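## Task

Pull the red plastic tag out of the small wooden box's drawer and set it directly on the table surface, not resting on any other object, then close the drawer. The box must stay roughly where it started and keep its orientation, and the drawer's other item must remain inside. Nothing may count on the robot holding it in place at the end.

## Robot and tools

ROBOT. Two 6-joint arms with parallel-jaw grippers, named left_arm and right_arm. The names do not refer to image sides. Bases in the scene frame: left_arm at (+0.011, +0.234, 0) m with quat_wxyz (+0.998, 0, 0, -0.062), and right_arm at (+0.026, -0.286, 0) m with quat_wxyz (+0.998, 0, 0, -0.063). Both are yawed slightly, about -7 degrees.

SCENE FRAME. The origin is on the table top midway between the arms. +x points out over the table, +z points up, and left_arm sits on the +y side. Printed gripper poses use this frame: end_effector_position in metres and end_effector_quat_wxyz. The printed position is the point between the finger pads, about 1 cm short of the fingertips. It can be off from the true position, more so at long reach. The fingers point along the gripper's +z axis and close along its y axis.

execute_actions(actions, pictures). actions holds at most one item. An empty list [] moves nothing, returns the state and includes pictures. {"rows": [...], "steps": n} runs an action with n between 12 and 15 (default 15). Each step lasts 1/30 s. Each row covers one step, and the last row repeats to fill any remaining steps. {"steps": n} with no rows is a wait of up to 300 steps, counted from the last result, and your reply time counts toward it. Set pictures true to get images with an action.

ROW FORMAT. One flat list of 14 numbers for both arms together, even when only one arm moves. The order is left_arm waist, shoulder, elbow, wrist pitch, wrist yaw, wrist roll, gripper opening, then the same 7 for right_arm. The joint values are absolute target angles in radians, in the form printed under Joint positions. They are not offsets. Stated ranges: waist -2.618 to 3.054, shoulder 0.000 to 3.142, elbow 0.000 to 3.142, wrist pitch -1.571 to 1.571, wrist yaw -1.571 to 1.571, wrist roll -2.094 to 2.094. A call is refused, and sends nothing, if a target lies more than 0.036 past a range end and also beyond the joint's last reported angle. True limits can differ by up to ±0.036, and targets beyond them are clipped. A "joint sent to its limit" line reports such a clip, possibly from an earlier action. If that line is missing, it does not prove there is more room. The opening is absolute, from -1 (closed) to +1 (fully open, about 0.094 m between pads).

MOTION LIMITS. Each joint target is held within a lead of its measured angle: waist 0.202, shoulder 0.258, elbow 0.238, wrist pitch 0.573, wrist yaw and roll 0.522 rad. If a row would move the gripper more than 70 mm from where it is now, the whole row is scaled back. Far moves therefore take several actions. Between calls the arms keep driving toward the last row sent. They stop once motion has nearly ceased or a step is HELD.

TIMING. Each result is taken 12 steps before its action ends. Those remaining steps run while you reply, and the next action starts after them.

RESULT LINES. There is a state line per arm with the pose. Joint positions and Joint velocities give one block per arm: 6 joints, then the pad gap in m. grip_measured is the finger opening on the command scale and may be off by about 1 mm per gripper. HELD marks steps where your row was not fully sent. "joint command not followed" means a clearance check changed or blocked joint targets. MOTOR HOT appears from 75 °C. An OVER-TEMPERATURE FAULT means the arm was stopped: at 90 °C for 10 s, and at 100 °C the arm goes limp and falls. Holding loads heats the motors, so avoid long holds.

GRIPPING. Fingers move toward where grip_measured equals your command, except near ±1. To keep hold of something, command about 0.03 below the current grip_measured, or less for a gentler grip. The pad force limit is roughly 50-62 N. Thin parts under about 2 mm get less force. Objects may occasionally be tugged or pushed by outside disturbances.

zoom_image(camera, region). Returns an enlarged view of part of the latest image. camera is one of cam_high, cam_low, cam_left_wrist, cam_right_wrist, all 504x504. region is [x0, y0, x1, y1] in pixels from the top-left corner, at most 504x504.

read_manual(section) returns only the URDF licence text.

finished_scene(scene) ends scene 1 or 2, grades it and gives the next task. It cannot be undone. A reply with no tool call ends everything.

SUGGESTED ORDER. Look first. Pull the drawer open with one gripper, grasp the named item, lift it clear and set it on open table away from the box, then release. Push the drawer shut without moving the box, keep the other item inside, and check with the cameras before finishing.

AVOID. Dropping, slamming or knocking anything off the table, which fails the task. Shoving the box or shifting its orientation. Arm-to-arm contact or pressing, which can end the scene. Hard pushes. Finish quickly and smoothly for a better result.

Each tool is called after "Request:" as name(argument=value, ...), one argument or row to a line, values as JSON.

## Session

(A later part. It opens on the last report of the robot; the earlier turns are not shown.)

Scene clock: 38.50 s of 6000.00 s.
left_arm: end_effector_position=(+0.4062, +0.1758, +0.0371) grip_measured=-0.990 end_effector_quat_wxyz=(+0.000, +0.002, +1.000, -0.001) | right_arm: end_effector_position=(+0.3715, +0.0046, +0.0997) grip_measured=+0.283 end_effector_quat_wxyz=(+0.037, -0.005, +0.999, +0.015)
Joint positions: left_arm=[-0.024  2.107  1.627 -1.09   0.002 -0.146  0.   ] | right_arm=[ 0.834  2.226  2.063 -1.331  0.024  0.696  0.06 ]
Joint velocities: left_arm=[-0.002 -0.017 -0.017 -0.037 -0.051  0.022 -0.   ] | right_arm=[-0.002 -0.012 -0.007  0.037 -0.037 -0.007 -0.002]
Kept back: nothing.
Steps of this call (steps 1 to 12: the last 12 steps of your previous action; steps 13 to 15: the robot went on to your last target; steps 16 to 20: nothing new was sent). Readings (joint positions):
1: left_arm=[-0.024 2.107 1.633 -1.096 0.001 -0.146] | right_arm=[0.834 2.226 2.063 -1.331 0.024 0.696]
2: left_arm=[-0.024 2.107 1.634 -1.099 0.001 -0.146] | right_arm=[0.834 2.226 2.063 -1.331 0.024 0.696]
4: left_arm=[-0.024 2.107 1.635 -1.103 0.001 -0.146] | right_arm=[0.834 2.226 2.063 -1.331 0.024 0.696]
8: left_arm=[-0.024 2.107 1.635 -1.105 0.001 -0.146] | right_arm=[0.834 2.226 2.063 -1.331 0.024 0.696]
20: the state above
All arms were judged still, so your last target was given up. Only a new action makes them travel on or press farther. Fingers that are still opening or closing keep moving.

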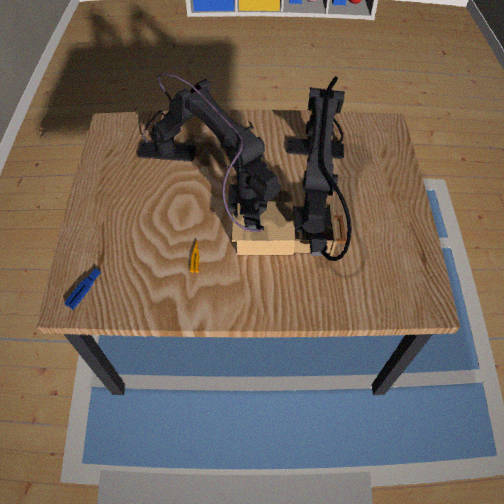

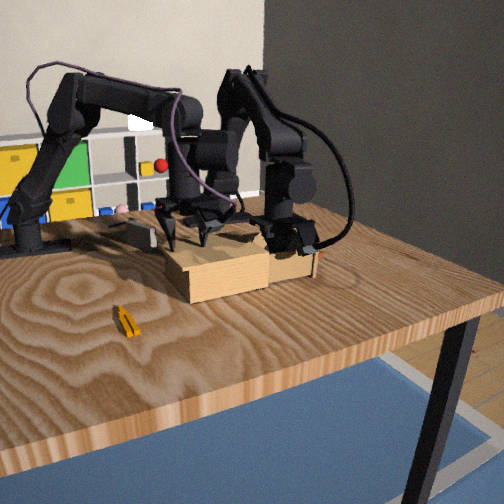

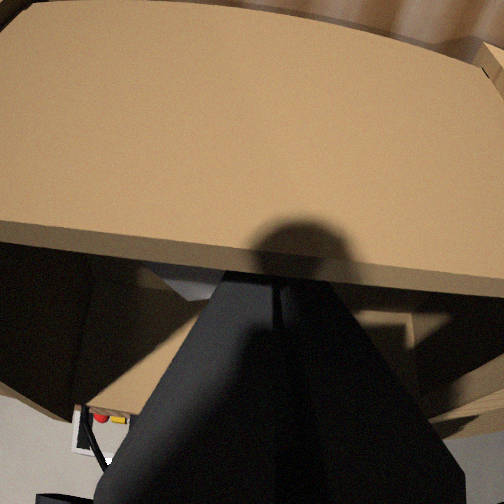

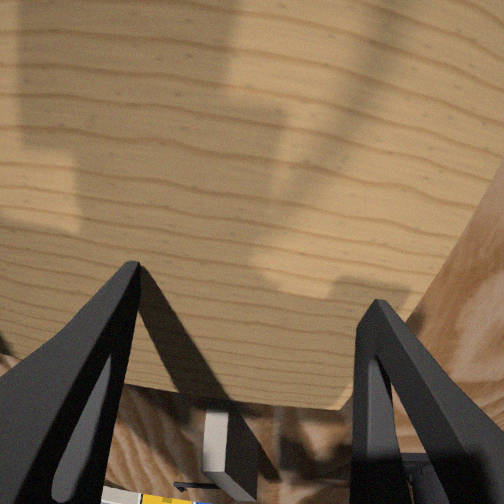

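Request:
execute_actions(
  actions=[
    {"rows":[[-0.025,2.09,1.65,-1.12,0,-0.15,-1,0.84,2.28,2.05,-1.29,0,0.705,0.28],[-0.025,2.07,1.675,-1.16,0,-0.15,-1,0.84,2.28,2.05,-1.29,0,0.705,0.28],[-0.025,2.05,1.7,-1.2,0,-0.15,-1,0.84,2.28,2.05,-1.29,0,0.705,0.28],[-0.025,2.04,1.7,-1.215,0,-0.15,-1,0.84,2.28,2.05,-1.29,0,0.705,0.28],[-0.025,2.01,1.66,-1.16,0,-0.15,-1,0.84,2.28,2.05,-1.29,0,0.705,0.28],[-0.025,1.98,1.61,-1.11,0,-0.15,-1,0.84,2.28,2.05,-1.29,0,0.705,0.28],[-0.025,1.95,1.56,-1.06,0,-0.15,-1,0.84,2.28,2.05,-1.29,0,0.705,0.28],[-0.025,1.92,1.51,-1.0,0,-0.15,-1,0.84,2.28,2.05,-1.29,0,0.705,0.28],[-0.025,1.89,1.46,-0.95,0,-0.15,-1,0.84,2.28,2.05,-1.29,0,0.705,0.28],[-0.025,1.86,1.41,-0.89,0,-0.15,-1,0.84,2.28,2.05,-1.29,0,0.705,0.28],[-0.025,1.83,1.37,-0.84,0,-0.15,-1,0.84,2.28,2.05,-1.29,0,0.705,0.28],[-0.025,1.815,1.345,-0.815,0,-0.15,-1,0.84,2.28,2.05,-1.29,0,0.705,0.28],[-0.025,1.82,1.325,-0.785,0,-0.15,-1,0.84,2.28,2.05,-1.29,0,0.705,0.28],[-0.025,1.83,1.305,-0.76,0,-0.15,-1,0.84,2.28,2.05,-1.29,0,0.705,0.28],[-0.025,1.835,1.29,-0.735,0,-0.15,-1,0.84,2.28,2.05,-1.29,0,0.705,0.28]],"steps":15},
  ],
)

Request:
execute_actions(
  actions=[
    {"steps":24},
  ],
  pictures=true,
)

Scene clock: 41.40 s of 6000.00 s.
left_arm: end_effector_position=(+0.4038, +0.1762, +0.0410) grip_measured=-0.990 end_effector_quat_wxyz=(-0.005, +0.002, +1.000, -0.000) | right_arm: end_effector_position=(+0.3715, +0.0046, +0.0997) grip_measured=+0.283 end_effector_quat_wxyz=(+0.037, -0.005, +0.999, +0.015)
Joint positions: left_arm=[-0.024  2.104  1.638 -1.114  0.002 -0.146  0.   ] | right_arm=[ 0.834  2.226  2.063 -1.331  0.024  0.696  0.06 ]
Joint velocities: left_arm=[-0.002 -0.012  0.242 -0.564 -0.051  0.022 -0.   ] | right_arm=[ 0.002  0.007 -0.007 -0.081 -0.051 -0.051  0.   ]
Steps of this call (steps 1 to 84: nothing new was sent; steps 85 to 87: the first 3 steps of this action). Readings (joint positions):
85: left_arm=[-0.024 2.105 1.627 -1.091 0.002 -0.146] | right_arm=[0.834 2.226 2.063 -1.331 0.024 0.696]
86: left_arm=[-0.024 2.104 1.630 -1.098 0.002 -0.146] | right_arm=[0.834 2.226 2.063 -1.331 0.024 0.696]
87: the state above

Scene clock: 42.20 s of 6000.00 s.
left_arm: end_effector_position=(+0.3996, +0.1768, +0.0559) grip_measured=-0.990 end_effector_quat_wxyz=(+0.124, +0.002, +0.992, -0.019) | right_arm: end_effector_position=(+0.3715, +0.0046, +0.0997) grip_measured=+0.283 end_effector_quat_wxyz=(+0.037, -0.005, +0.999, +0.015)
Joint positions: left_arm=[-0.024  1.843  1.295 -0.771  0.002 -0.146  0.   ] | right_arm=[ 0.834  2.226  2.063 -1.331  0.024  0.696  0.06 ]
Joint velocities: left_arm=[-0.007  0.012  0.017  0.022 -0.037  0.051 -0.001] | right_arm=[ 0.002  0.002 -0.012  0.037 -0.051  0.007  0.001]
Kept back: nothing.
Steps of this call (steps 1 to 12: the last 12 steps of your previous action; steps 13 to 24: the robot went on to your last target). Readings (joint positions):
1: left_arm=[-0.024 2.102 1.646 -1.132 0.002 -0.146] | right_arm=[0.834 2.226 2.063 -1.331 0.024 0.696]
2: left_arm=[-0.024 2.093 1.647 -1.138 0.002 -0.146] | right_arm=[0.834 2.226 2.063 -1.331 0.024 0.696]
4: left_arm=[-0.024 2.050 1.619 -1.119 0.002 -0.146] | right_arm=[0.834 2.226 2.063 -1.331 0.024 0.696]
8: left_arm=[-0.024 1.904 1.458 -1.006 0.002 -0.146] | right_arm=[0.834 2.226 2.063 -1.331 0.024 0.696]
24: the state above

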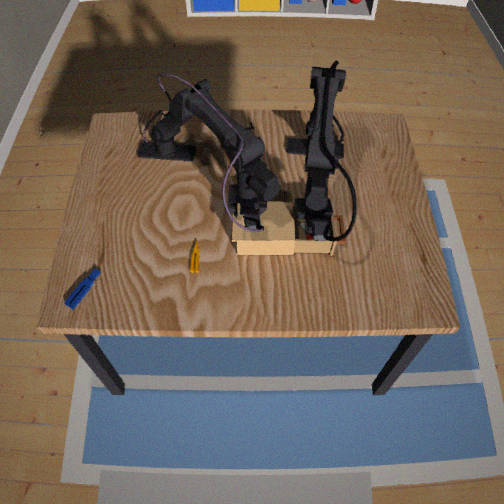

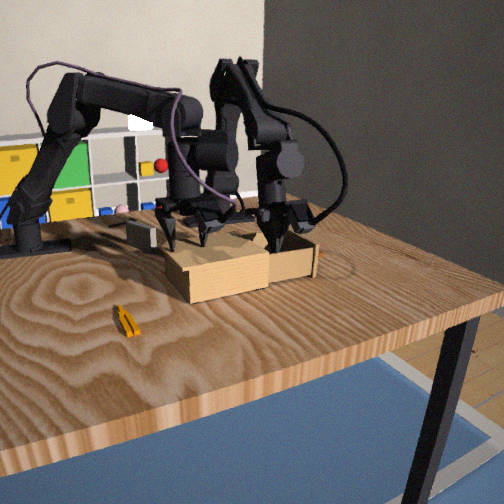

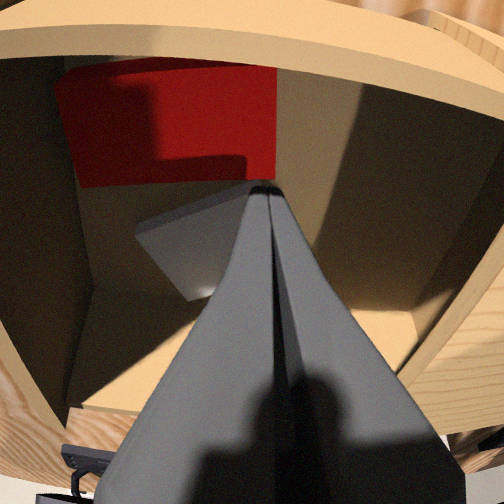

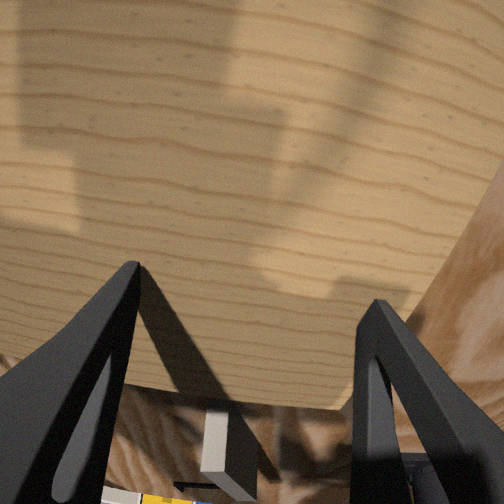

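Request:
execute_actions(
  actions=[
    {"rows":[[0.0,1.84,1.31,-0.75,0,-0.12,-1,0.84,2.28,2.05,-1.29,0,0.705,0.28],[0.03,1.85,1.33,-0.75,0,-0.1,-1,0.84,2.28,2.05,-1.29,0,0.705,0.28],[0.055,1.86,1.34,-0.75,0,-0.075,-1,0.84,2.28,2.05,-1.29,0,0.705,0.28],[0.062,1.865,1.34,-0.745,0,-0.075,-1,0.84,2.28,2.05,-1.29,0,0.705,0.28],[0.062,1.865,1.34,-0.745,0,-0.075,-1,0.84,2.28,2.05,-1.29,0,0.705,0.28],[0.062,1.865,1.34,-0.745,0,-0.075,-1,0.84,2.28,2.05,-1.29,0,0.705,0.28],[0.062,1.87,1.33,-0.735,0,-0.075,-1,0.84,2.28,2.05,-1.29,0,0.705,0.28],[0.062,1.875,1.32,-0.725,0,-0.075,-1,0.84,2.28,2.05,-1.29,0,0.705,0.28],[0.062,1.88,1.31,-0.715,0,-0.075,-1,0.84,2.28,2.05,-1.29,0,0.705,0.28],[0.062,1.885,1.3,-0.705,0,-0.075,-1,0.84,2.28,2.05,-1.29,0,0.705,0.28],[0.062,1.89,1.29,-0.695,0,-0.075,-1,0.84,2.28,2.05,-1.29,0,0.705,0.28]],"steps":15},
  ],
)

Request:
execute_actions(
  actions=[
    {"steps":20},
  ],
  pictures=true,
)

Scene clock: 43.83 s of 6000.00 s.
left_arm: end_effector_position=(+0.4027, +0.1832, +0.0562) grip_measured=-0.990 end_effector_quat_wxyz=(+0.128, +0.002, +0.992, -0.019) | right_arm: end_effector_position=(+0.3715, +0.0046, +0.0997) grip_measured=+0.283 end_effector_quat_wxyz=(+0.037, -0.005, +0.999, +0.015)
Joint positions: left_arm=[-0.005  1.844  1.296 -0.763  0.005 -0.126  0.   ] | right_arm=[ 0.834  2.226  2.063 -1.331  0.024  0.696  0.06 ]
Joint velocities: left_arm=[ 0.403  0.051  0.071  0.007  0.081  0.33  -0.   ] | right_arm=[ 0.002  0.002 -0.002 -0.051  0.007 -0.051 -0.001]
Steps of this call (steps 1 to 30: the robot went on to your last target; steps 31 to 46: nothing new was sent; steps 47 to 49: the first 3 steps of this action). Readings (joint positions):
47: left_arm=[-0.023 1.843 1.295 -0.763 0.002 -0.143] | right_arm=[0.834 2.226 2.063 -1.331 0.024 0.696]
48: left_arm=[-0.017 1.843 1.295 -0.763 0.003 -0.137] | right_arm=[0.834 2.226 2.063 -1.331 0.024 0.696]
49: the state above

Scene clock: 44.50 s of 6000.00 s.
left_arm: end_effector_position=(+0.4141, +0.2119, +0.0436) grip_measured=-0.990 end_effector_quat_wxyz=(+0.129, -0.013, +0.991, -0.010) | right_arm: end_effector_position=(+0.3715, +0.0046, +0.0997) grip_measured=+0.283 end_effector_quat_wxyz=(+0.037, -0.005, +0.999, +0.015)
Joint positions: left_arm=[ 0.067  1.89   1.304 -0.724  0.002 -0.084  0.   ] | right_arm=[ 0.834  2.226  2.063 -1.331  0.024  0.696  0.06 ]
Joint velocities: left_arm=[ 0.002 -0.002  0.012  0.007  0.037 -0.037 -0.001] | right_arm=[-0.002 -0.002 -0.012 -0.022 -0.007  0.037 -0.001]
Kept back: nothing.
Steps of this call (steps 1 to 12: the last 12 steps of your previous action; steps 13 to 20: the robot went on to your last target). Readings (joint positions):
1: left_arm=[0.011 1.848 1.299 -0.763 0.006 -0.117] | right_arm=[0.834 2.226 2.063 -1.331 0.024 0.696]
2: left_arm=[0.029 1.852 1.302 -0.763 0.006 -0.110] | right_arm=[0.834 2.226 2.063 -1.331 0.024 0.696]
4: left_arm=[0.058 1.859 1.304 -0.762 0.003 -0.101] | right_arm=[0.834 2.226 2.063 -1.331 0.024 0.696]
8: left_arm=[0.067 1.876 1.304 -0.749 0.002 -0.091] | right_arm=[0.834 2.226 2.063 -1.331 0.024 0.696]
20: the state above

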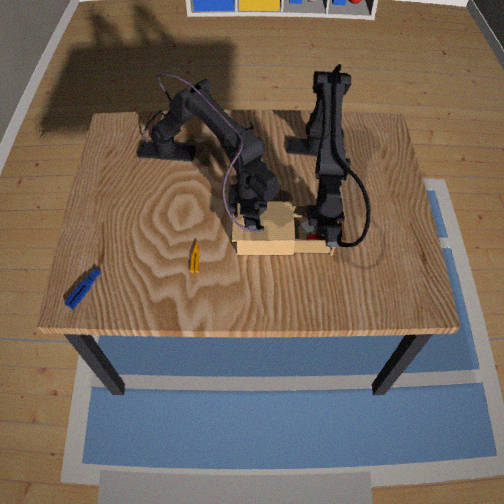

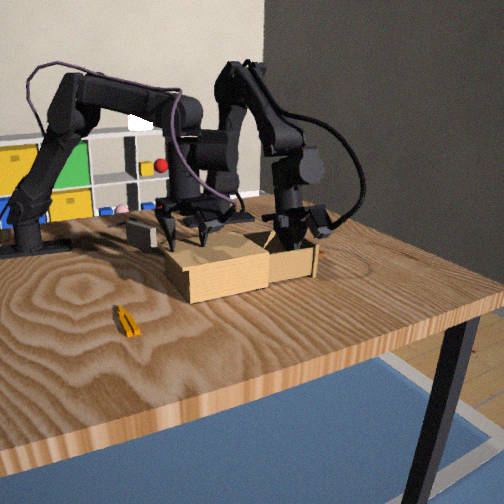

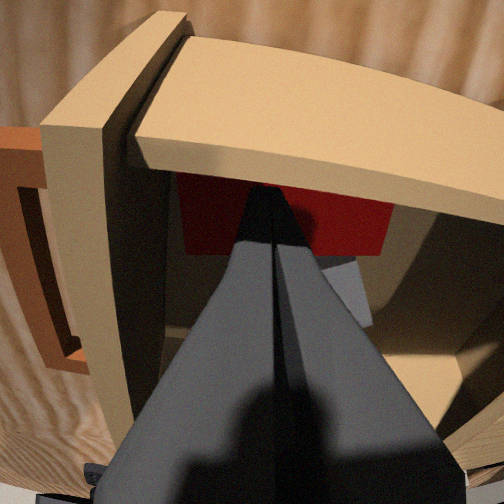

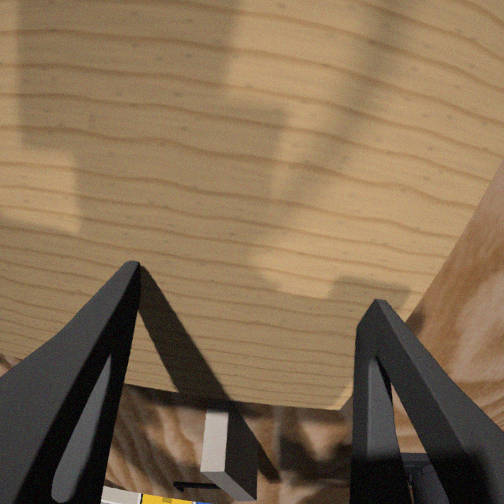

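Request:
execute_actions(
  actions=[
    {"rows":[[0.062,1.89,1.275,-0.71,0,-0.075,-1,0.84,2.28,2.05,-1.29,0,0.705,0.28],[0.062,1.895,1.26,-0.71,0,-0.075,-1,0.84,2.28,2.05,-1.29,0,0.705,0.28],[0.062,1.9,1.25,-0.71,0,-0.075,-1,0.84,2.28,2.05,-1.29,0,0.705,0.28],[0.062,1.905,1.24,-0.71,0,-0.075,-1,0.84,2.28,2.05,-1.29,0,0.705,0.28],[0.062,1.91,1.235,-0.71,0,-0.075,-1,0.84,2.28,2.05,-1.29,0,0.705,0.28],[0.055,1.91,1.235,-0.71,0.02,-0.08,-1,0.84,2.28,2.05,-1.29,0,0.705,0.28],[0.048,1.91,1.235,-0.71,0.04,-0.085,-1,0.84,2.28,2.05,-1.29,0,0.705,0.28],[0.041,1.91,1.235,-0.71,0.05,-0.09,-1,0.84,2.28,2.05,-1.29,0,0.705,0.28],[0.034,1.91,1.235,-0.71,0.06,-0.095,-1,0.84,2.28,2.05,-1.29,0,0.705,0.28],[0.027,1.91,1.235,-0.71,0.06,-0.1,-1,0.84,2.28,2.05,-1.29,0,0.705,0.28],[0.02,1.91,1.235,-0.71,0.06,-0.105,-1,0.84,2.28,2.05,-1.29,0,0.705,0.28],[0.014,1.91,1.235,-0.71,0.06,-0.11,-1,0.84,2.28,2.05,-1.29,0,0.705,0.28]],"steps":15},
  ],
)

Request:
execute_actions(
  actions=[
    {"steps":20},
  ],
  pictures=true,
)

Scene clock: 46.17 s of 6000.00 s.
left_arm: end_effector_position=(+0.4101, +0.2121, +0.0390) grip_measured=-0.990 end_effector_quat_wxyz=(+0.124, -0.012, +0.992, -0.010) | right_arm: end_effector_position=(+0.3715, +0.0046, +0.0997) grip_measured=+0.283 end_effector_quat_wxyz=(+0.037, -0.005, +0.999, +0.015)
Joint positions: left_arm=[ 0.067  1.89   1.288 -0.718  0.002 -0.083  0.   ] | right_arm=[ 0.834  2.226  2.063 -1.331  0.024  0.696  0.06 ]
Joint velocities: left_arm=[ 0.017 -0.002 -0.276  0.081 -0.037  0.007 -0.   ] | right_arm=[-0.002 -0.012  0.002 -0.051 -0.037 -0.037 -0.001]
Steps of this call (steps 1 to 15: the robot went on to your last target; steps 16 to 47: nothing new was sent; steps 48 to 50: the first 3 steps of this action). Readings (joint positions):
48: left_arm=[0.067 1.890 1.302 -0.722 0.002 -0.083] | right_arm=[0.834 2.226 2.063 -1.331 0.024 0.696]
49: left_arm=[0.067 1.890 1.296 -0.720 0.002 -0.083] | right_arm=[0.834 2.226 2.063 -1.331 0.024 0.696]
50: the state above

Scene clock: 46.83 s of 6000.00 s.
left_arm: end_effector_position=(+0.4098, +0.1955, +0.0368) grip_measured=-0.990 end_effector_quat_wxyz=(+0.128, -0.001, +0.992, -0.017) | right_arm: end_effector_position=(+0.3715, +0.0046, +0.0997) grip_measured=+0.283 end_effector_quat_wxyz=(+0.037, -0.005, +0.999, +0.015)
Joint positions: left_arm=[ 0.029  1.89   1.276 -0.699  0.009 -0.1    0.   ] | right_arm=[ 0.834  2.226  2.063 -1.331  0.024  0.696  0.06 ]
Joint velocities: left_arm=[ 0.012 -0.002 -0.007 -0.022 -0.007  0.007 -0.   ] | right_arm=[ 0.012 -0.012 -0.002 -0.007 -0.037  0.051 -0.   ]
Kept back: nothing.
Steps of this call (steps 1 to 12: the last 12 steps of your previous action; steps 13 to 20: the robot went on to your last target). Readings (joint positions):
1: left_arm=[0.067 1.890 1.277 -0.714 0.002 -0.083] | right_arm=[0.834 2.226 2.063 -1.331 0.024 0.696]
2: left_arm=[0.067 1.890 1.276 -0.713 0.002 -0.083] | right_arm=[0.834 2.226 2.063 -1.331 0.024 0.696]
4: left_arm=[0.067 1.890 1.276 -0.713 0.002 -0.083] | right_arm=[0.834 2.226 2.063 -1.331 0.024 0.696]
8: left_arm=[0.057 1.890 1.276 -0.709 0.002 -0.087] | right_arm=[0.834 2.226 2.063 -1.331 0.024 0.696]
20: the state above

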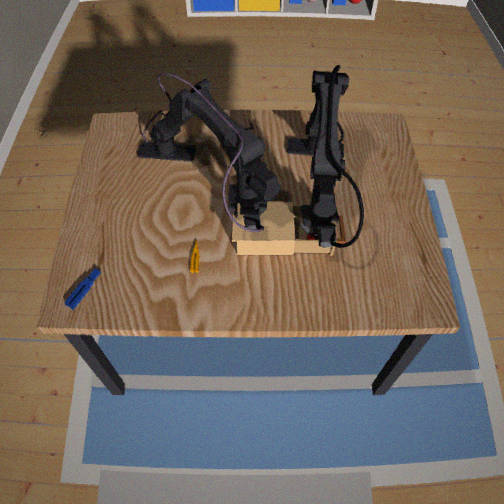

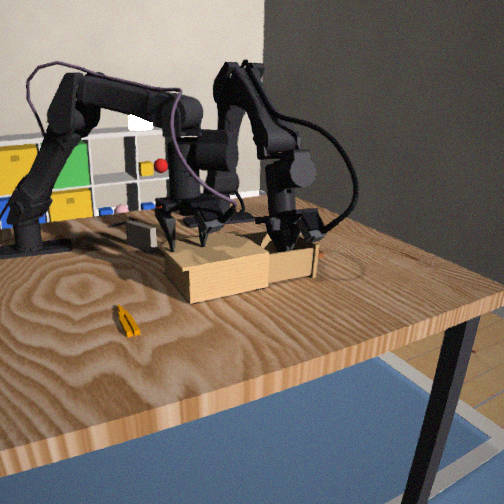

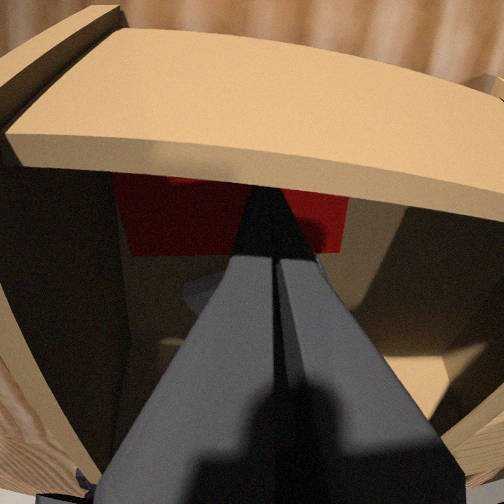

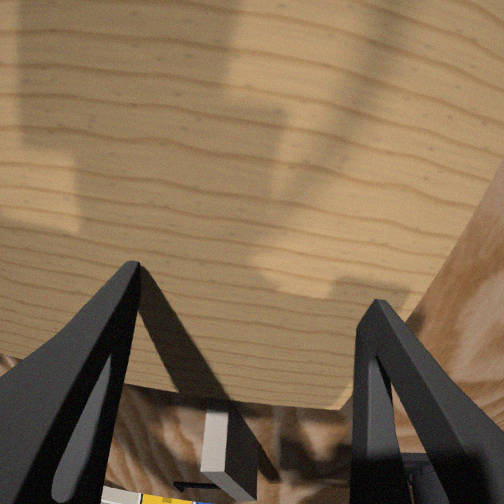

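Request:
execute_actions(
  actions=[
    {"rows":[[0.02,1.93,1.235,-0.71,0.03,-0.11,-1,0.84,2.28,2.05,-1.29,0,0.705,0.28],[0.02,1.95,1.23,-0.71,0.0,-0.11,-1,0.84,2.28,2.05,-1.29,0,0.705,0.28],[0.02,1.97,1.225,-0.71,0.0,-0.11,-1,0.84,2.28,2.05,-1.29,0,0.705,0.28],[0.02,1.98,1.22,-0.71,0.0,-0.11,-1,0.84,2.28,2.05,-1.29,0,0.705,0.28],[0.02,1.98,1.22,-0.71,0.0,-0.11,-1,0.84,2.28,2.05,-1.29,0,0.705,0.28],[0.013,1.98,1.22,-0.71,0.02,-0.115,-1,0.84,2.28,2.05,-1.29,0,0.705,0.28],[0.006,1.98,1.22,-0.71,0.04,-0.12,-1,0.84,2.28,2.05,-1.29,0,0.705,0.28],[-0.001,1.98,1.22,-0.71,0.05,-0.125,-1,0.84,2.28,2.05,-1.29,0,0.705,0.28],[-0.008,1.98,1.22,-0.71,0.06,-0.13,-1,0.84,2.28,2.05,-1.29,0,0.705,0.28],[-0.015,1.98,1.22,-0.71,0.06,-0.135,-1,0.84,2.28,2.05,-1.29,0,0.705,0.28],[-0.022,1.98,1.22,-0.71,0.06,-0.14,-1,0.84,2.28,2.05,-1.29,0,0.705,0.28],[-0.028,1.98,1.22,-0.71,0.06,-0.14,-1,0.84,2.28,2.05,-1.29,0,0.705,0.28]],"steps":15},
  ],
)

Request:
execute_actions(
  actions=[
    {"steps":20},
  ],
  pictures=true,
)

Scene clock: 48.47 s of 6000.00 s.
left_arm: end_effector_position=(+0.4096, +0.1960, +0.0357) grip_measured=-0.990 end_effector_quat_wxyz=(+0.126, -0.002, +0.992, -0.016) | right_arm: end_effector_position=(+0.3715, +0.0046, +0.0997) grip_measured=+0.283 end_effector_quat_wxyz=(+0.037, -0.005, +0.999, +0.015)
Joint positions: left_arm=[ 0.029  1.893  1.276 -0.699  0.006 -0.101  0.   ] | right_arm=[ 0.834  2.226  2.063 -1.331  0.024  0.696  0.06 ]
Joint velocities: left_arm=[ 0.002  0.017 -0.002 -0.007 -0.051 -0.037  0.   ] | right_arm=[ 0.002 -0.002 -0.012 -0.095 -0.081  0.007 -0.   ]
Steps of this call (steps 1 to 15: the robot went on to your last target; steps 16 to 46: nothing new was sent; steps 47 to 49: the first 3 steps of this action). Readings (joint positions):
47: left_arm=[0.029 1.890 1.276 -0.699 0.008 -0.101] | right_arm=[0.834 2.226 2.063 -1.331 0.024 0.696]
48: left_arm=[0.029 1.892 1.276 -0.699 0.006 -0.101] | right_arm=[0.834 2.226 2.063 -1.331 0.024 0.696]
49: the state above

Scene clock: 49.13 s of 6000.00 s.
left_arm: end_effector_position=(+0.4122, +0.1865, +0.0357) grip_measured=-0.990 end_effector_quat_wxyz=(+0.133, -0.002, +0.991, -0.011) | right_arm: end_effector_position=(+0.3715, +0.0046, +0.0997) grip_measured=+0.283 end_effector_quat_wxyz=(+0.037, -0.005, +0.999, +0.015)
Joint positions: left_arm=[-0.002  1.896  1.276 -0.683 -0.012 -0.129  0.   ] | right_arm=[ 0.834  2.226  2.063 -1.331  0.024  0.696  0.06 ]
Joint velocities: left_arm=[-0.032  0.002  0.007 -0.022 -0.037 -0.037  0.   ] | right_arm=[-0.002 -0.002  0.007  0.007 -0.095 -0.007  0.001]
Kept back: nothing.
Steps of this call (steps 1 to 12: the last 12 steps of your previous action; steps 13 to 20: the robot went on to your last target). Readings (joint positions):
1: left_arm=[0.029 1.894 1.276 -0.699 0.006 -0.102] | right_arm=[0.834 2.226 2.063 -1.331 0.024 0.696]
2: left_arm=[0.029 1.894 1.276 -0.699 0.006 -0.102] | right_arm=[0.834 2.226 2.063 -1.331 0.024 0.696]
4: left_arm=[0.027 1.894 1.276 -0.699 0.006 -0.105] | right_arm=[0.834 2.226 2.063 -1.331 0.024 0.696]
8: left_arm=[0.019 1.894 1.276 -0.697 -0.003 -0.116] | right_arm=[0.834 2.226 2.063 -1.331 0.024 0.696]
20: the state above

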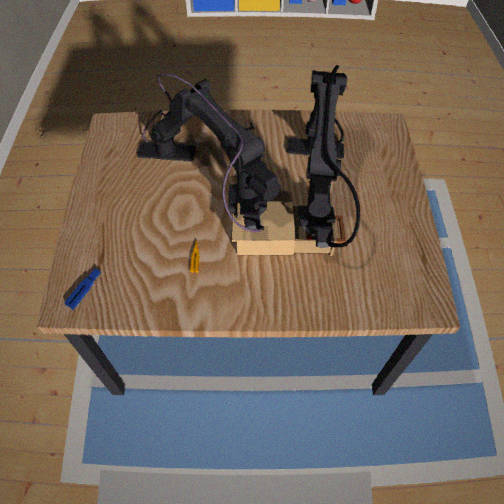

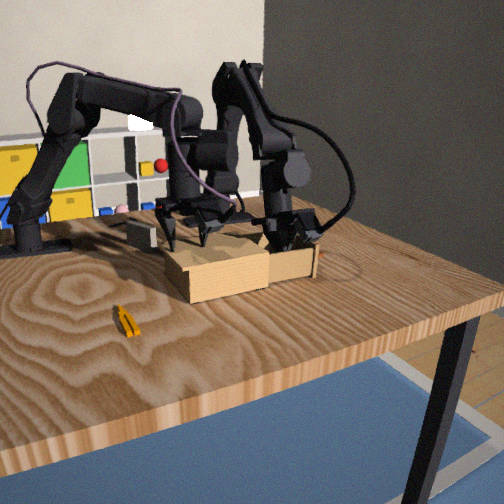

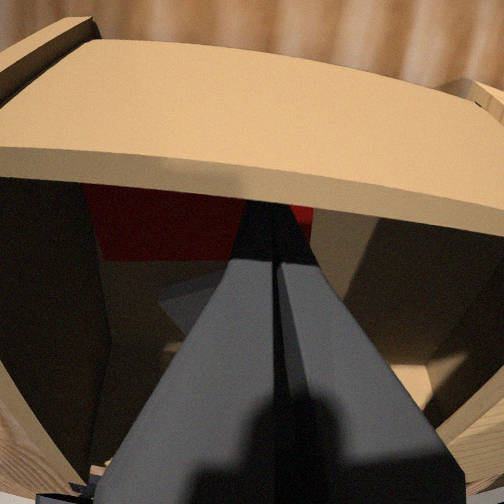

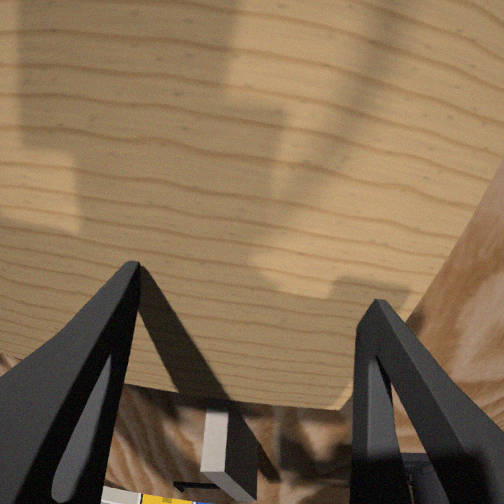

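Request:
execute_actions(
  actions=[
    {"rows":[[0.0,1.88,1.26,-0.71,0,-0.12,-1,0.84,2.28,2.05,-1.29,0,0.705,0.28],[0.01,1.85,1.25,-0.7,0,-0.11,-1,0.84,2.28,2.05,-1.29,0,0.705,0.28],[0.02,1.82,1.22,-0.67,0,-0.1,-1,0.84,2.28,2.05,-1.29,0,0.705,0.28],[0.03,1.79,1.18,-0.62,0,-0.09,-1,0.84,2.28,2.05,-1.29,0,0.705,0.28],[0.04,1.76,1.14,-0.57,0,-0.08,-1,0.84,2.28,2.05,-1.29,0,0.705,0.28],[0.05,1.73,1.1,-0.52,0,-0.07,-1,0.84,2.28,2.05,-1.29,0,0.705,0.28],[0.058,1.705,1.065,-0.47,0,-0.065,-1,0.84,2.28,2.05,-1.29,0,0.705,0.28],[0.058,1.69,1.04,-0.44,0,-0.065,-1,0.84,2.28,2.05,-1.29,0,0.705,0.28],[0.058,1.69,1.04,-0.435,0,-0.065,-1,0.84,2.28,2.05,-1.29,0,0.705,0.28],[0.058,1.695,1.03,-0.42,0,-0.065,-1,0.84,2.28,2.05,-1.29,0,0.705,0.28],[0.058,1.705,1.02,-0.4,0,-0.065,-1,0.84,2.28,2.05,-1.29,0,0.705,0.28],[0.058,1.715,1.005,-0.38,0,-0.065,-1,0.84,2.28,2.05,-1.29,0,0.705,0.28]],"steps":15},
  ],
)

Request:
execute_actions(
  actions=[
    {"steps":22},
  ],
  pictures=true,
)

Scene clock: 52.13 s of 6000.00 s.
left_arm: end_effector_position=(+0.4113, +0.1874, +0.0387) grip_measured=-0.990 end_effector_quat_wxyz=(+0.138, -0.001, +0.990, -0.012) | right_arm: end_effector_position=(+0.3715, +0.0046, +0.0997) grip_measured=+0.283 end_effector_quat_wxyz=(+0.037, -0.005, +0.999, +0.015)
Joint positions: left_arm=[ 0.     1.881  1.265 -0.677 -0.011 -0.124  0.   ] | right_arm=[ 0.834  2.226  2.063 -1.331  0.024  0.696  0.06 ]
Joint velocities: left_arm=[ 0.022 -0.256 -0.403  0.125  0.081  0.154  0.   ] | right_arm=[-0.007 -0.002 -0.007 -0.051  0.037 -0.037  0.   ]
Steps of this call (steps 1 to 15: the robot went on to your last target; steps 16 to 87: nothing new was sent; steps 88 to 90: the first 3 steps of this action). Readings (joint positions):
88: left_arm=[-0.001 1.891 1.276 -0.682 -0.014 -0.130] | right_arm=[0.834 2.226 2.063 -1.331 0.024 0.696]
89: left_arm=[-0.001 1.887 1.275 -0.683 -0.013 -0.128] | right_arm=[0.834 2.226 2.063 -1.331 0.024 0.696]
90: the state above

Scene clock: 52.87 s of 6000.00 s.
left_arm: end_effector_position=(+0.4027, +0.2096, +0.0420) grip_measured=-0.990 end_effector_quat_wxyz=(+0.222, -0.003, +0.975, -0.013) | right_arm: end_effector_position=(+0.3715, +0.0046, +0.0997) grip_measured=+0.283 end_effector_quat_wxyz=(+0.037, -0.005, +0.999, +0.015)
Joint positions: left_arm=[ 0.056  1.722  1.015 -0.415 -0.005 -0.074  0.   ] | right_arm=[ 0.834  2.226  2.063 -1.331  0.024  0.696  0.06 ]
Joint velocities: left_arm=[ 0.002 -0.012 -0.017  0.007 -0.095  0.007 -0.001] | right_arm=[ 0.002  0.007  0.002  0.11  -0.022  0.051 -0.001]
Kept back: nothing.
Steps of this call (steps 1 to 12: the last 12 steps of your previous action; steps 13 to 22: the robot went on to your last target). Readings (joint positions):
1: left_arm=[0.003 1.866 1.244 -0.665 -0.009 -0.119] | right_arm=[0.834 2.226 2.063 -1.331 0.024 0.696]
2: left_arm=[0.010 1.844 1.213 -0.647 -0.007 -0.113] | right_arm=[0.834 2.226 2.063 -1.331 0.024 0.696]
4: left_arm=[0.029 1.788 1.136 -0.604 -0.005 -0.100] | right_arm=[0.834 2.226 2.063 -1.331 0.024 0.696]
8: left_arm=[0.056 1.722 1.046 -0.532 -0.005 -0.085] | right_arm=[0.834 2.226 2.063 -1.331 0.024 0.696]
22: the state above

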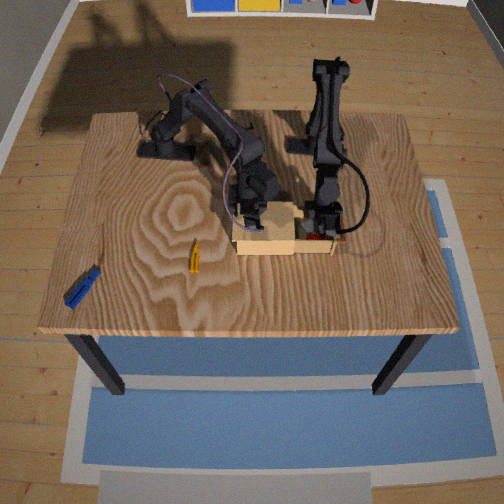

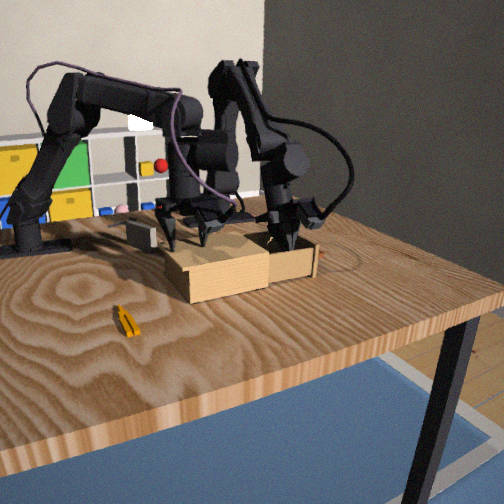

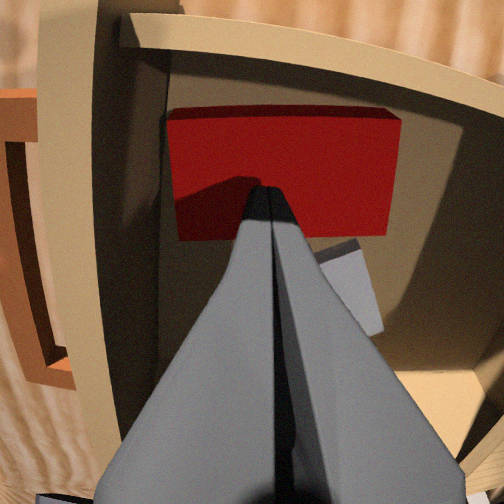

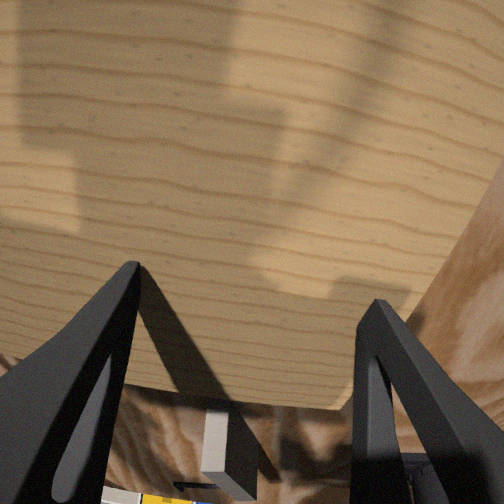

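Request:
execute_actions(
  actions=[
    {"rows":[[0.058,1.73,1.0,-0.39,0,-0.065,-1,0.84,2.28,2.05,-1.29,0,0.705,0.28],[0.058,1.745,0.995,-0.39,0,-0.065,-1,0.84,2.28,2.05,-1.29,0,0.705,0.28],[0.058,1.76,0.99,-0.39,0,-0.065,-1,0.84,2.28,2.05,-1.29,0,0.705,0.28],[0.058,1.775,0.99,-0.39,0,-0.065,-1,0.84,2.28,2.05,-1.29,0,0.705,0.28],[0.058,1.79,0.99,-0.39,0,-0.065,-1,0.84,2.28,2.05,-1.29,0,0.705,0.28],[0.058,1.79,0.99,-0.39,0,-0.065,-1,0.84,2.28,2.05,-1.29,0,0.705,0.28],[0.05,1.79,0.99,-0.39,0.02,-0.07,-1,0.84,2.28,2.05,-1.29,0,0.705,0.28],[0.042,1.79,0.99,-0.39,0.04,-0.075,-1,0.84,2.28,2.05,-1.29,0,0.705,0.28],[0.034,1.79,0.99,-0.39,0.05,-0.08,-1,0.84,2.28,2.05,-1.29,0,0.705,0.28],[0.026,1.79,0.99,-0.39,0.05,-0.085,-1,0.84,2.28,2.05,-1.29,0,0.705,0.28],[0.018,1.79,0.99,-0.39,0.05,-0.09,-1,0.84,2.28,2.05,-1.29,0,0.705,0.28],[0.01,1.79,0.99,-0.39,0.05,-0.095,-1,0.84,2.28,2.05,-1.29,0,0.705,0.28]],"steps":15},
  ],
)

Request:
execute_actions(
  actions=[
    {"steps":20},
  ],
  pictures=true,
)

Scene clock: 53.97 s of 6000.00 s.
left_arm: end_effector_position=(+0.4034, +0.2095, +0.0403) grip_measured=-0.990 end_effector_quat_wxyz=(+0.222, -0.003, +0.975, -0.013) | right_arm: end_effector_position=(+0.3715, +0.0046, +0.0997) grip_measured=+0.283 end_effector_quat_wxyz=(+0.037, -0.005, +0.999, +0.015)
Joint positions: left_arm=[ 0.056  1.729  1.015 -0.41  -0.005 -0.074  0.   ] | right_arm=[ 0.834  2.226  2.063 -1.331  0.024  0.696  0.06 ]
Joint velocities: left_arm=[-0.007  0.159  0.002  0.007  0.007 -0.081 -0.001] | right_arm=[-0.012  0.017  0.002 -0.022 -0.007 -0.081  0.001]
Steps of this call (steps 1 to 30: the robot went on to your last target; steps 31 to 33: the first 3 steps of this action). Readings (joint positions):
31: left_arm=[0.056 1.722 1.015 -0.411 -0.005 -0.074] | right_arm=[0.834 2.226 2.063 -1.331 0.024 0.696]
32: left_arm=[0.056 1.724 1.015 -0.411 -0.005 -0.074] | right_arm=[0.834 2.226 2.063 -1.331 0.024 0.696]
33: the state above

Scene clock: 54.63 s of 6000.00 s.
left_arm: end_effector_position=(+0.4118, +0.1940, +0.0371) grip_measured=-0.990 end_effector_quat_wxyz=(+0.234, +0.008, +0.972, -0.025) | right_arm: end_effector_position=(+0.3716, +0.0047, +0.0997) grip_measured=+0.283 end_effector_quat_wxyz=(+0.037, -0.005, +0.999, +0.016)
Joint positions: left_arm=[ 0.024  1.752  1.015 -0.358  0.006 -0.086  0.   ] | right_arm=[ 0.834  2.226  2.063 -1.331  0.024  0.696  0.06 ]
Joint velocities: left_arm=[-0.002 -0.012 -0.007 -0.022 -0.007  0.007 -0.   ] | right_arm=[-0.007  0.007 -0.007 -0.051 -0.051 -0.095 -0.001]
Kept back: nothing.
Steps of this call (steps 1 to 12: the last 12 steps of your previous action; steps 13 to 20: the robot went on to your last target). Readings (joint positions):
1: left_arm=[0.056 1.737 1.015 -0.409 -0.005 -0.074] | right_arm=[0.834 2.226 2.063 -1.331 0.024 0.696]
2: left_arm=[0.056 1.742 1.015 -0.403 -0.005 -0.074] | right_arm=[0.834 2.226 2.063 -1.331 0.024 0.696]
4: left_arm=[0.056 1.744 1.015 -0.390 -0.004 -0.073] | right_arm=[0.834 2.226 2.063 -1.331 0.024 0.696]
8: left_arm=[0.050 1.748 1.015 -0.377 0.001 -0.076] | right_arm=[0.834 2.226 2.063 -1.331 0.024 0.696]
20: the state above

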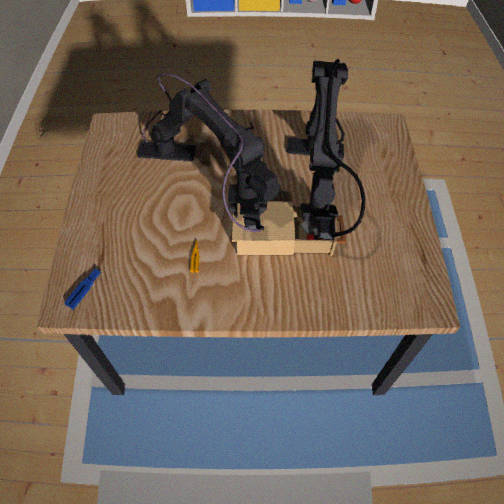

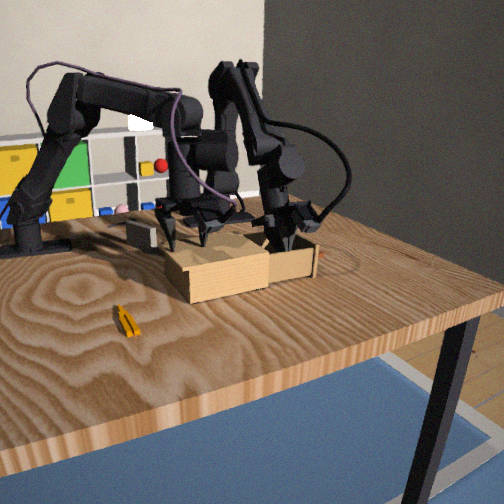

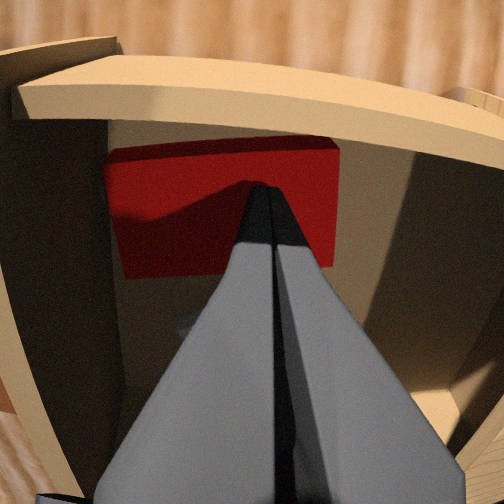

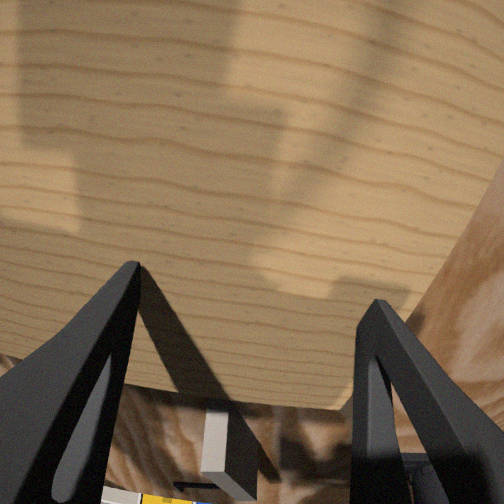

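Request:
execute_actions(
  actions=[
    {"rows":[[0.02,1.74,1.02,-0.42,0,-0.1,-1,0.84,2.28,2.05,-1.29,0,0.705,0.28],[0.02,1.72,1.05,-0.5,0,-0.15,-1,0.84,2.28,2.05,-1.29,0,0.705,0.28],[0.02,1.71,1.1,-0.58,0,-0.25,-0.9,0.84,2.28,2.05,-1.29,0,0.705,0.28],[0.015,1.72,1.16,-0.66,-0.03,-0.4,-0.8,0.84,2.28,2.05,-1.29,0,0.705,0.28],[0.005,1.74,1.22,-0.72,-0.07,-0.6,-0.7,0.84,2.28,2.05,-1.29,0,0.705,0.28],[-0.01,1.76,1.27,-0.77,-0.11,-0.8,-0.6,0.84,2.28,2.05,-1.29,0,0.705,0.28],[-0.025,1.78,1.31,-0.8,-0.15,-1.0,-0.5,0.84,2.28,2.05,-1.29,0,0.705,0.28],[-0.04,1.79,1.34,-0.82,-0.19,-1.2,-0.4,0.84,2.28,2.05,-1.29,0,0.705,0.28],[-0.05,1.8,1.355,-0.83,-0.23,-1.4,-0.3,0.84,2.28,2.05,-1.29,0,0.705,0.28],[-0.06,1.805,1.36,-0.83,-0.27,-1.55,-0.2,0.84,2.28,2.05,-1.29,0,0.705,0.28],[-0.068,1.81,1.36,-0.83,-0.3,-1.68,-0.1,0.84,2.28,2.05,-1.29,0,0.705,0.28],[-0.068,1.81,1.36,-0.83,-0.31,-1.76,-0.04,0.84,2.28,2.05,-1.29,0,0.705,0.28]],"steps":15},
  ],
)

Request:
execute_actions(
  actions=[
    {"steps":26},
  ],
  pictures=true,
)

Scene clock: 57.03 s of 6000.00 s.
left_arm: end_effector_position=(+0.4080, +0.1949, +0.0390) grip_measured=-0.933 end_effector_quat_wxyz=(+0.223, -0.010, +0.975, -0.026) | right_arm: end_effector_position=(+0.3716, +0.0047, +0.0997) grip_measured=+0.283 end_effector_quat_wxyz=(+0.037, -0.005, +0.999, +0.016)
Joint positions: left_arm=[ 0.024  1.749  1.031 -0.401  0.003 -0.121  0.003] | right_arm=[ 0.834  2.226  2.063 -1.331  0.024  0.696  0.06 ]
Joint velocities: left_arm=[-0.017 -0.002  0.457 -1.297 -0.022 -0.799  0.061] | right_arm=[ 0.002 -0.032 -0.002 -0.037 -0.037 -0.007  0.001]
Steps of this call (steps 1 to 15: the robot went on to your last target; steps 16 to 69: nothing new was sent; steps 70 to 72: the first 3 steps of this action). Readings (joint positions):
70: left_arm=[0.024 1.752 1.015 -0.358 0.004 -0.087] | right_arm=[0.834 2.226 2.063 -1.331 0.024 0.696]
71: left_arm=[0.024 1.750 1.018 -0.366 0.003 -0.096] | right_arm=[0.834 2.226 2.063 -1.331 0.024 0.696]
72: the state above

Scene clock: 57.90 s of 6000.00 s.
left_arm: end_effector_position=(+0.4099, +0.2083, +0.0856) grip_measured=-0.042 end_effector_quat_wxyz=(-0.196, +0.697, -0.689, +0.038) | right_arm: end_effector_position=(+0.3716, +0.0047, +0.0997) grip_measured=+0.283 end_effector_quat_wxyz=(+0.037, -0.005, +0.999, +0.016)
Joint positions: left_arm=[-0.068  1.81   1.338 -0.809 -0.282 -1.733  0.045] | right_arm=[ 0.834  2.226  2.063 -1.331  0.024  0.696  0.06 ]
Joint velocities: left_arm=[-0.007 -0.017 -0.007 -0.007 -0.095 -0.198 -0.001] | right_arm=[ 0.007 -0.012 -0.017  0.007  0.007 -0.022  0.   ]
Kept back: nothing.
Steps of this call (steps 1 to 12: the last 12 steps of your previous action; steps 13 to 26: the robot went on to your last target). Readings (joint positions):
1: left_arm=[0.024 1.749 1.055 -0.456 0.001 -0.169] | right_arm=[0.834 2.226 2.063 -1.331 0.024 0.696]
2: left_arm=[0.022 1.751 1.090 -0.518 -0.008 -0.246] | right_arm=[0.834 2.226 2.063 -1.331 0.024 0.696]
4: left_arm=[0.010 1.763 1.186 -0.629 -0.047 -0.443] | right_arm=[0.834 2.226 2.063 -1.331 0.024 0.696]
8: left_arm=[-0.041 1.783 1.326 -0.715 -0.159 -0.842] | right_arm=[0.834 2.226 2.063 -1.331 0.024 0.696]
26: the state above

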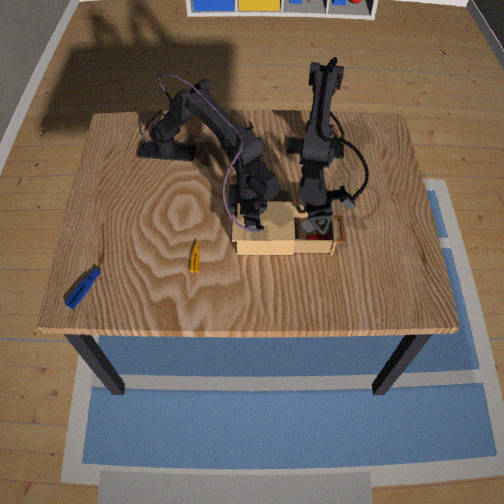

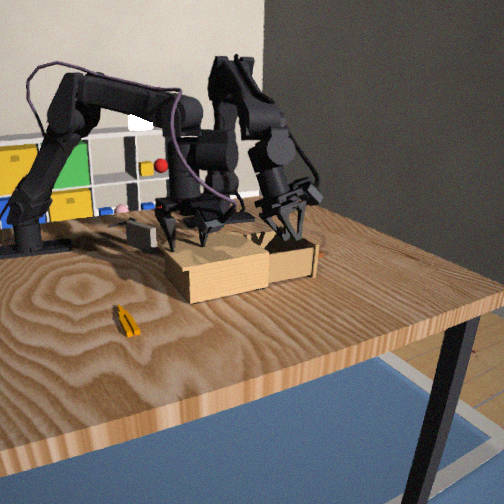

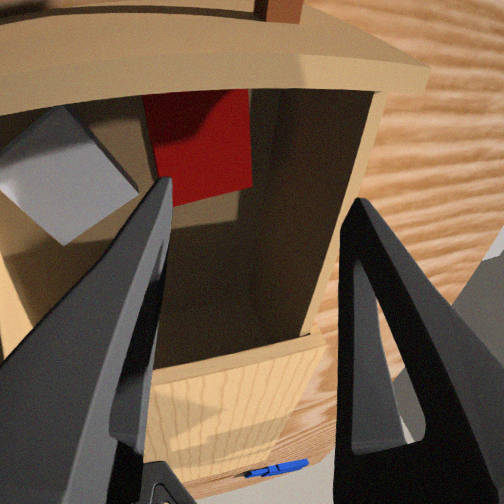

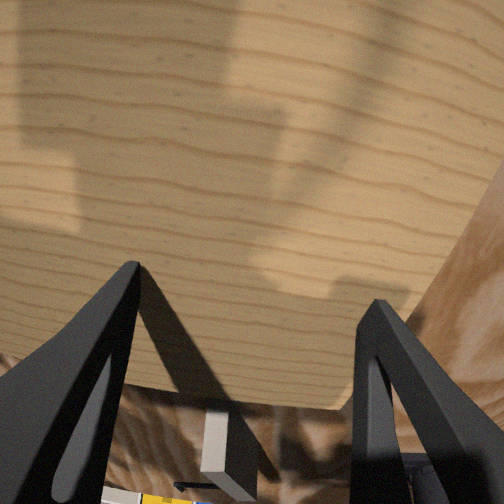

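Request:
execute_actions(
  actions=[
    {"rows":[[-0.068,1.81,1.33,-0.83,-0.31,-1.76,-0.04,0.84,2.28,2.05,-1.29,0,0.705,0.28],[-0.068,1.815,1.315,-0.81,-0.31,-1.76,-0.04,0.84,2.28,2.05,-1.29,0,0.705,0.28],[-0.068,1.82,1.3,-0.795,-0.31,-1.76,-0.04,0.84,2.28,2.05,-1.29,0,0.705,0.28],[-0.068,1.825,1.285,-0.78,-0.31,-1.76,-0.04,0.84,2.28,2.05,-1.29,0,0.705,0.28],[-0.068,1.83,1.27,-0.765,-0.31,-1.76,-0.04,0.84,2.28,2.05,-1.29,0,0.705,0.28],[-0.068,1.835,1.26,-0.755,-0.31,-1.76,-0.04,0.84,2.28,2.05,-1.29,0,0.705,0.28]],"steps":15},
  ],
)

Request:
execute_actions(
  actions=[
    {"steps":20},
  ],
  pictures=true,
)

Scene clock: 58.97 s of 6000.00 s.
left_arm: end_effector_position=(+0.4096, +0.2088, +0.0848) grip_measured=-0.042 end_effector_quat_wxyz=(-0.196, +0.704, -0.681, +0.039) | right_arm: end_effector_position=(+0.3716, +0.0047, +0.0997) grip_measured=+0.283 end_effector_quat_wxyz=(+0.037, -0.005, +0.999, +0.016)
Joint positions: left_arm=[-0.068  1.81   1.334 -0.806 -0.285 -1.756  0.045] | right_arm=[ 0.834  2.226  2.063 -1.331  0.024  0.696  0.06 ]
Joint velocities: left_arm=[-0.012 -0.012 -0.144  0.168 -0.007  0.022  0.   ] | right_arm=[ 0.007  0.002 -0.012 -0.007  0.022 -0.051 -0.001]
Steps of this call (steps 1 to 29: the robot went on to your last target; steps 30 to 32: the first 3 steps of this action). Readings (joint positions):
30: left_arm=[-0.068 1.810 1.338 -0.809 -0.284 -1.755] | right_arm=[0.834 2.226 2.063 -1.331 0.024 0.696]
31: left_arm=[-0.068 1.810 1.338 -0.809 -0.284 -1.756] | right_arm=[0.834 2.226 2.063 -1.331 0.024 0.696]
32: the state above

Scene clock: 59.63 s of 6000.00 s.
left_arm: end_effector_position=(+0.3962, +0.2117, +0.0558) grip_measured=-0.042 end_effector_quat_wxyz=(-0.180, +0.704, -0.687, +0.013) | right_arm: end_effector_position=(+0.3716, +0.0047, +0.0997) grip_measured=+0.283 end_effector_quat_wxyz=(+0.037, -0.005, +0.999, +0.016)
Joint positions: left_arm=[-0.068  1.839  1.267 -0.771 -0.286 -1.756  0.045] | right_arm=[ 0.834  2.226  2.063 -1.331  0.024  0.696  0.06 ]
Joint velocities: left_arm=[ 0.002 -0.002 -0.007  0.007  0.037  0.022  0.001] | right_arm=[ 0.007 -0.002 -0.012 -0.037  0.022  0.022  0.001]
Kept back: nothing.
Steps of this call (steps 1 to 12: the last 12 steps of your previous action; steps 13 to 20: the robot went on to your last target). Readings (joint positions):
1: left_arm=[-0.068 1.810 1.326 -0.800 -0.285 -1.756] | right_arm=[0.834 2.226 2.063 -1.331 0.024 0.696]
2: left_arm=[-0.068 1.810 1.314 -0.793 -0.286 -1.756] | right_arm=[0.834 2.226 2.063 -1.331 0.024 0.696]
4: left_arm=[-0.068 1.816 1.288 -0.784 -0.286 -1.756] | right_arm=[0.834 2.226 2.063 -1.331 0.024 0.696]
8: left_arm=[-0.068 1.837 1.267 -0.783 -0.286 -1.756] | right_arm=[0.834 2.226 2.063 -1.331 0.024 0.696]
20: the state above

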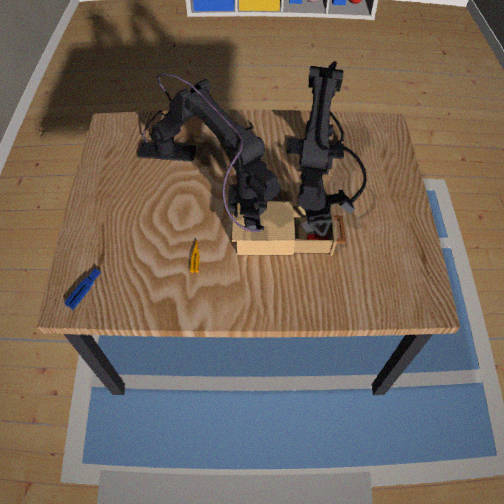

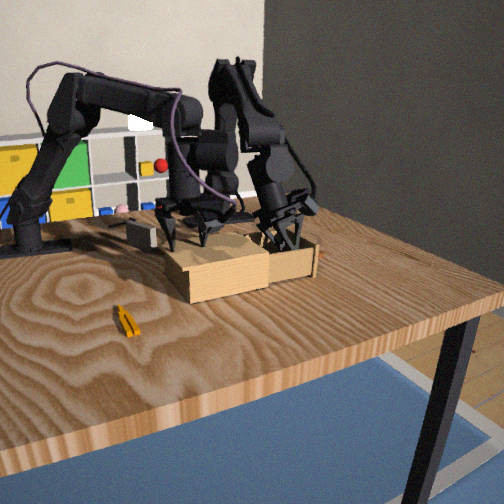

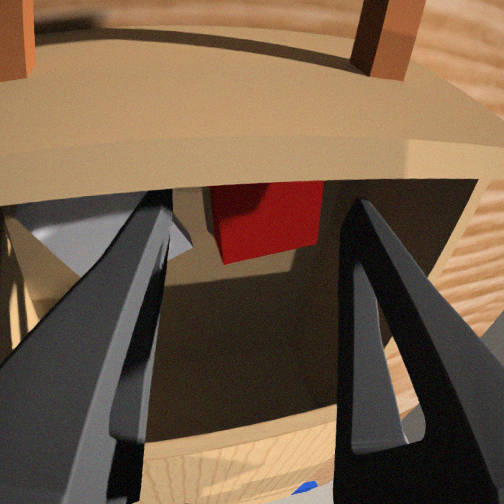

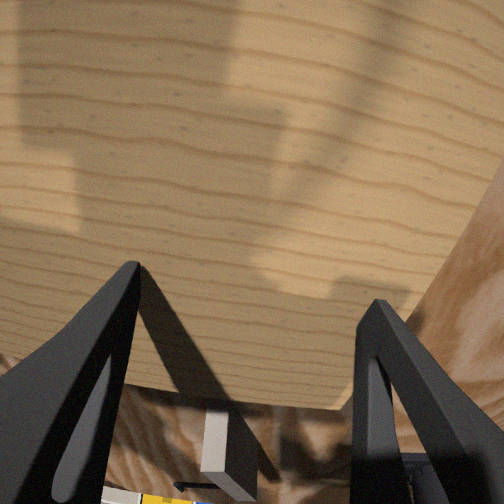

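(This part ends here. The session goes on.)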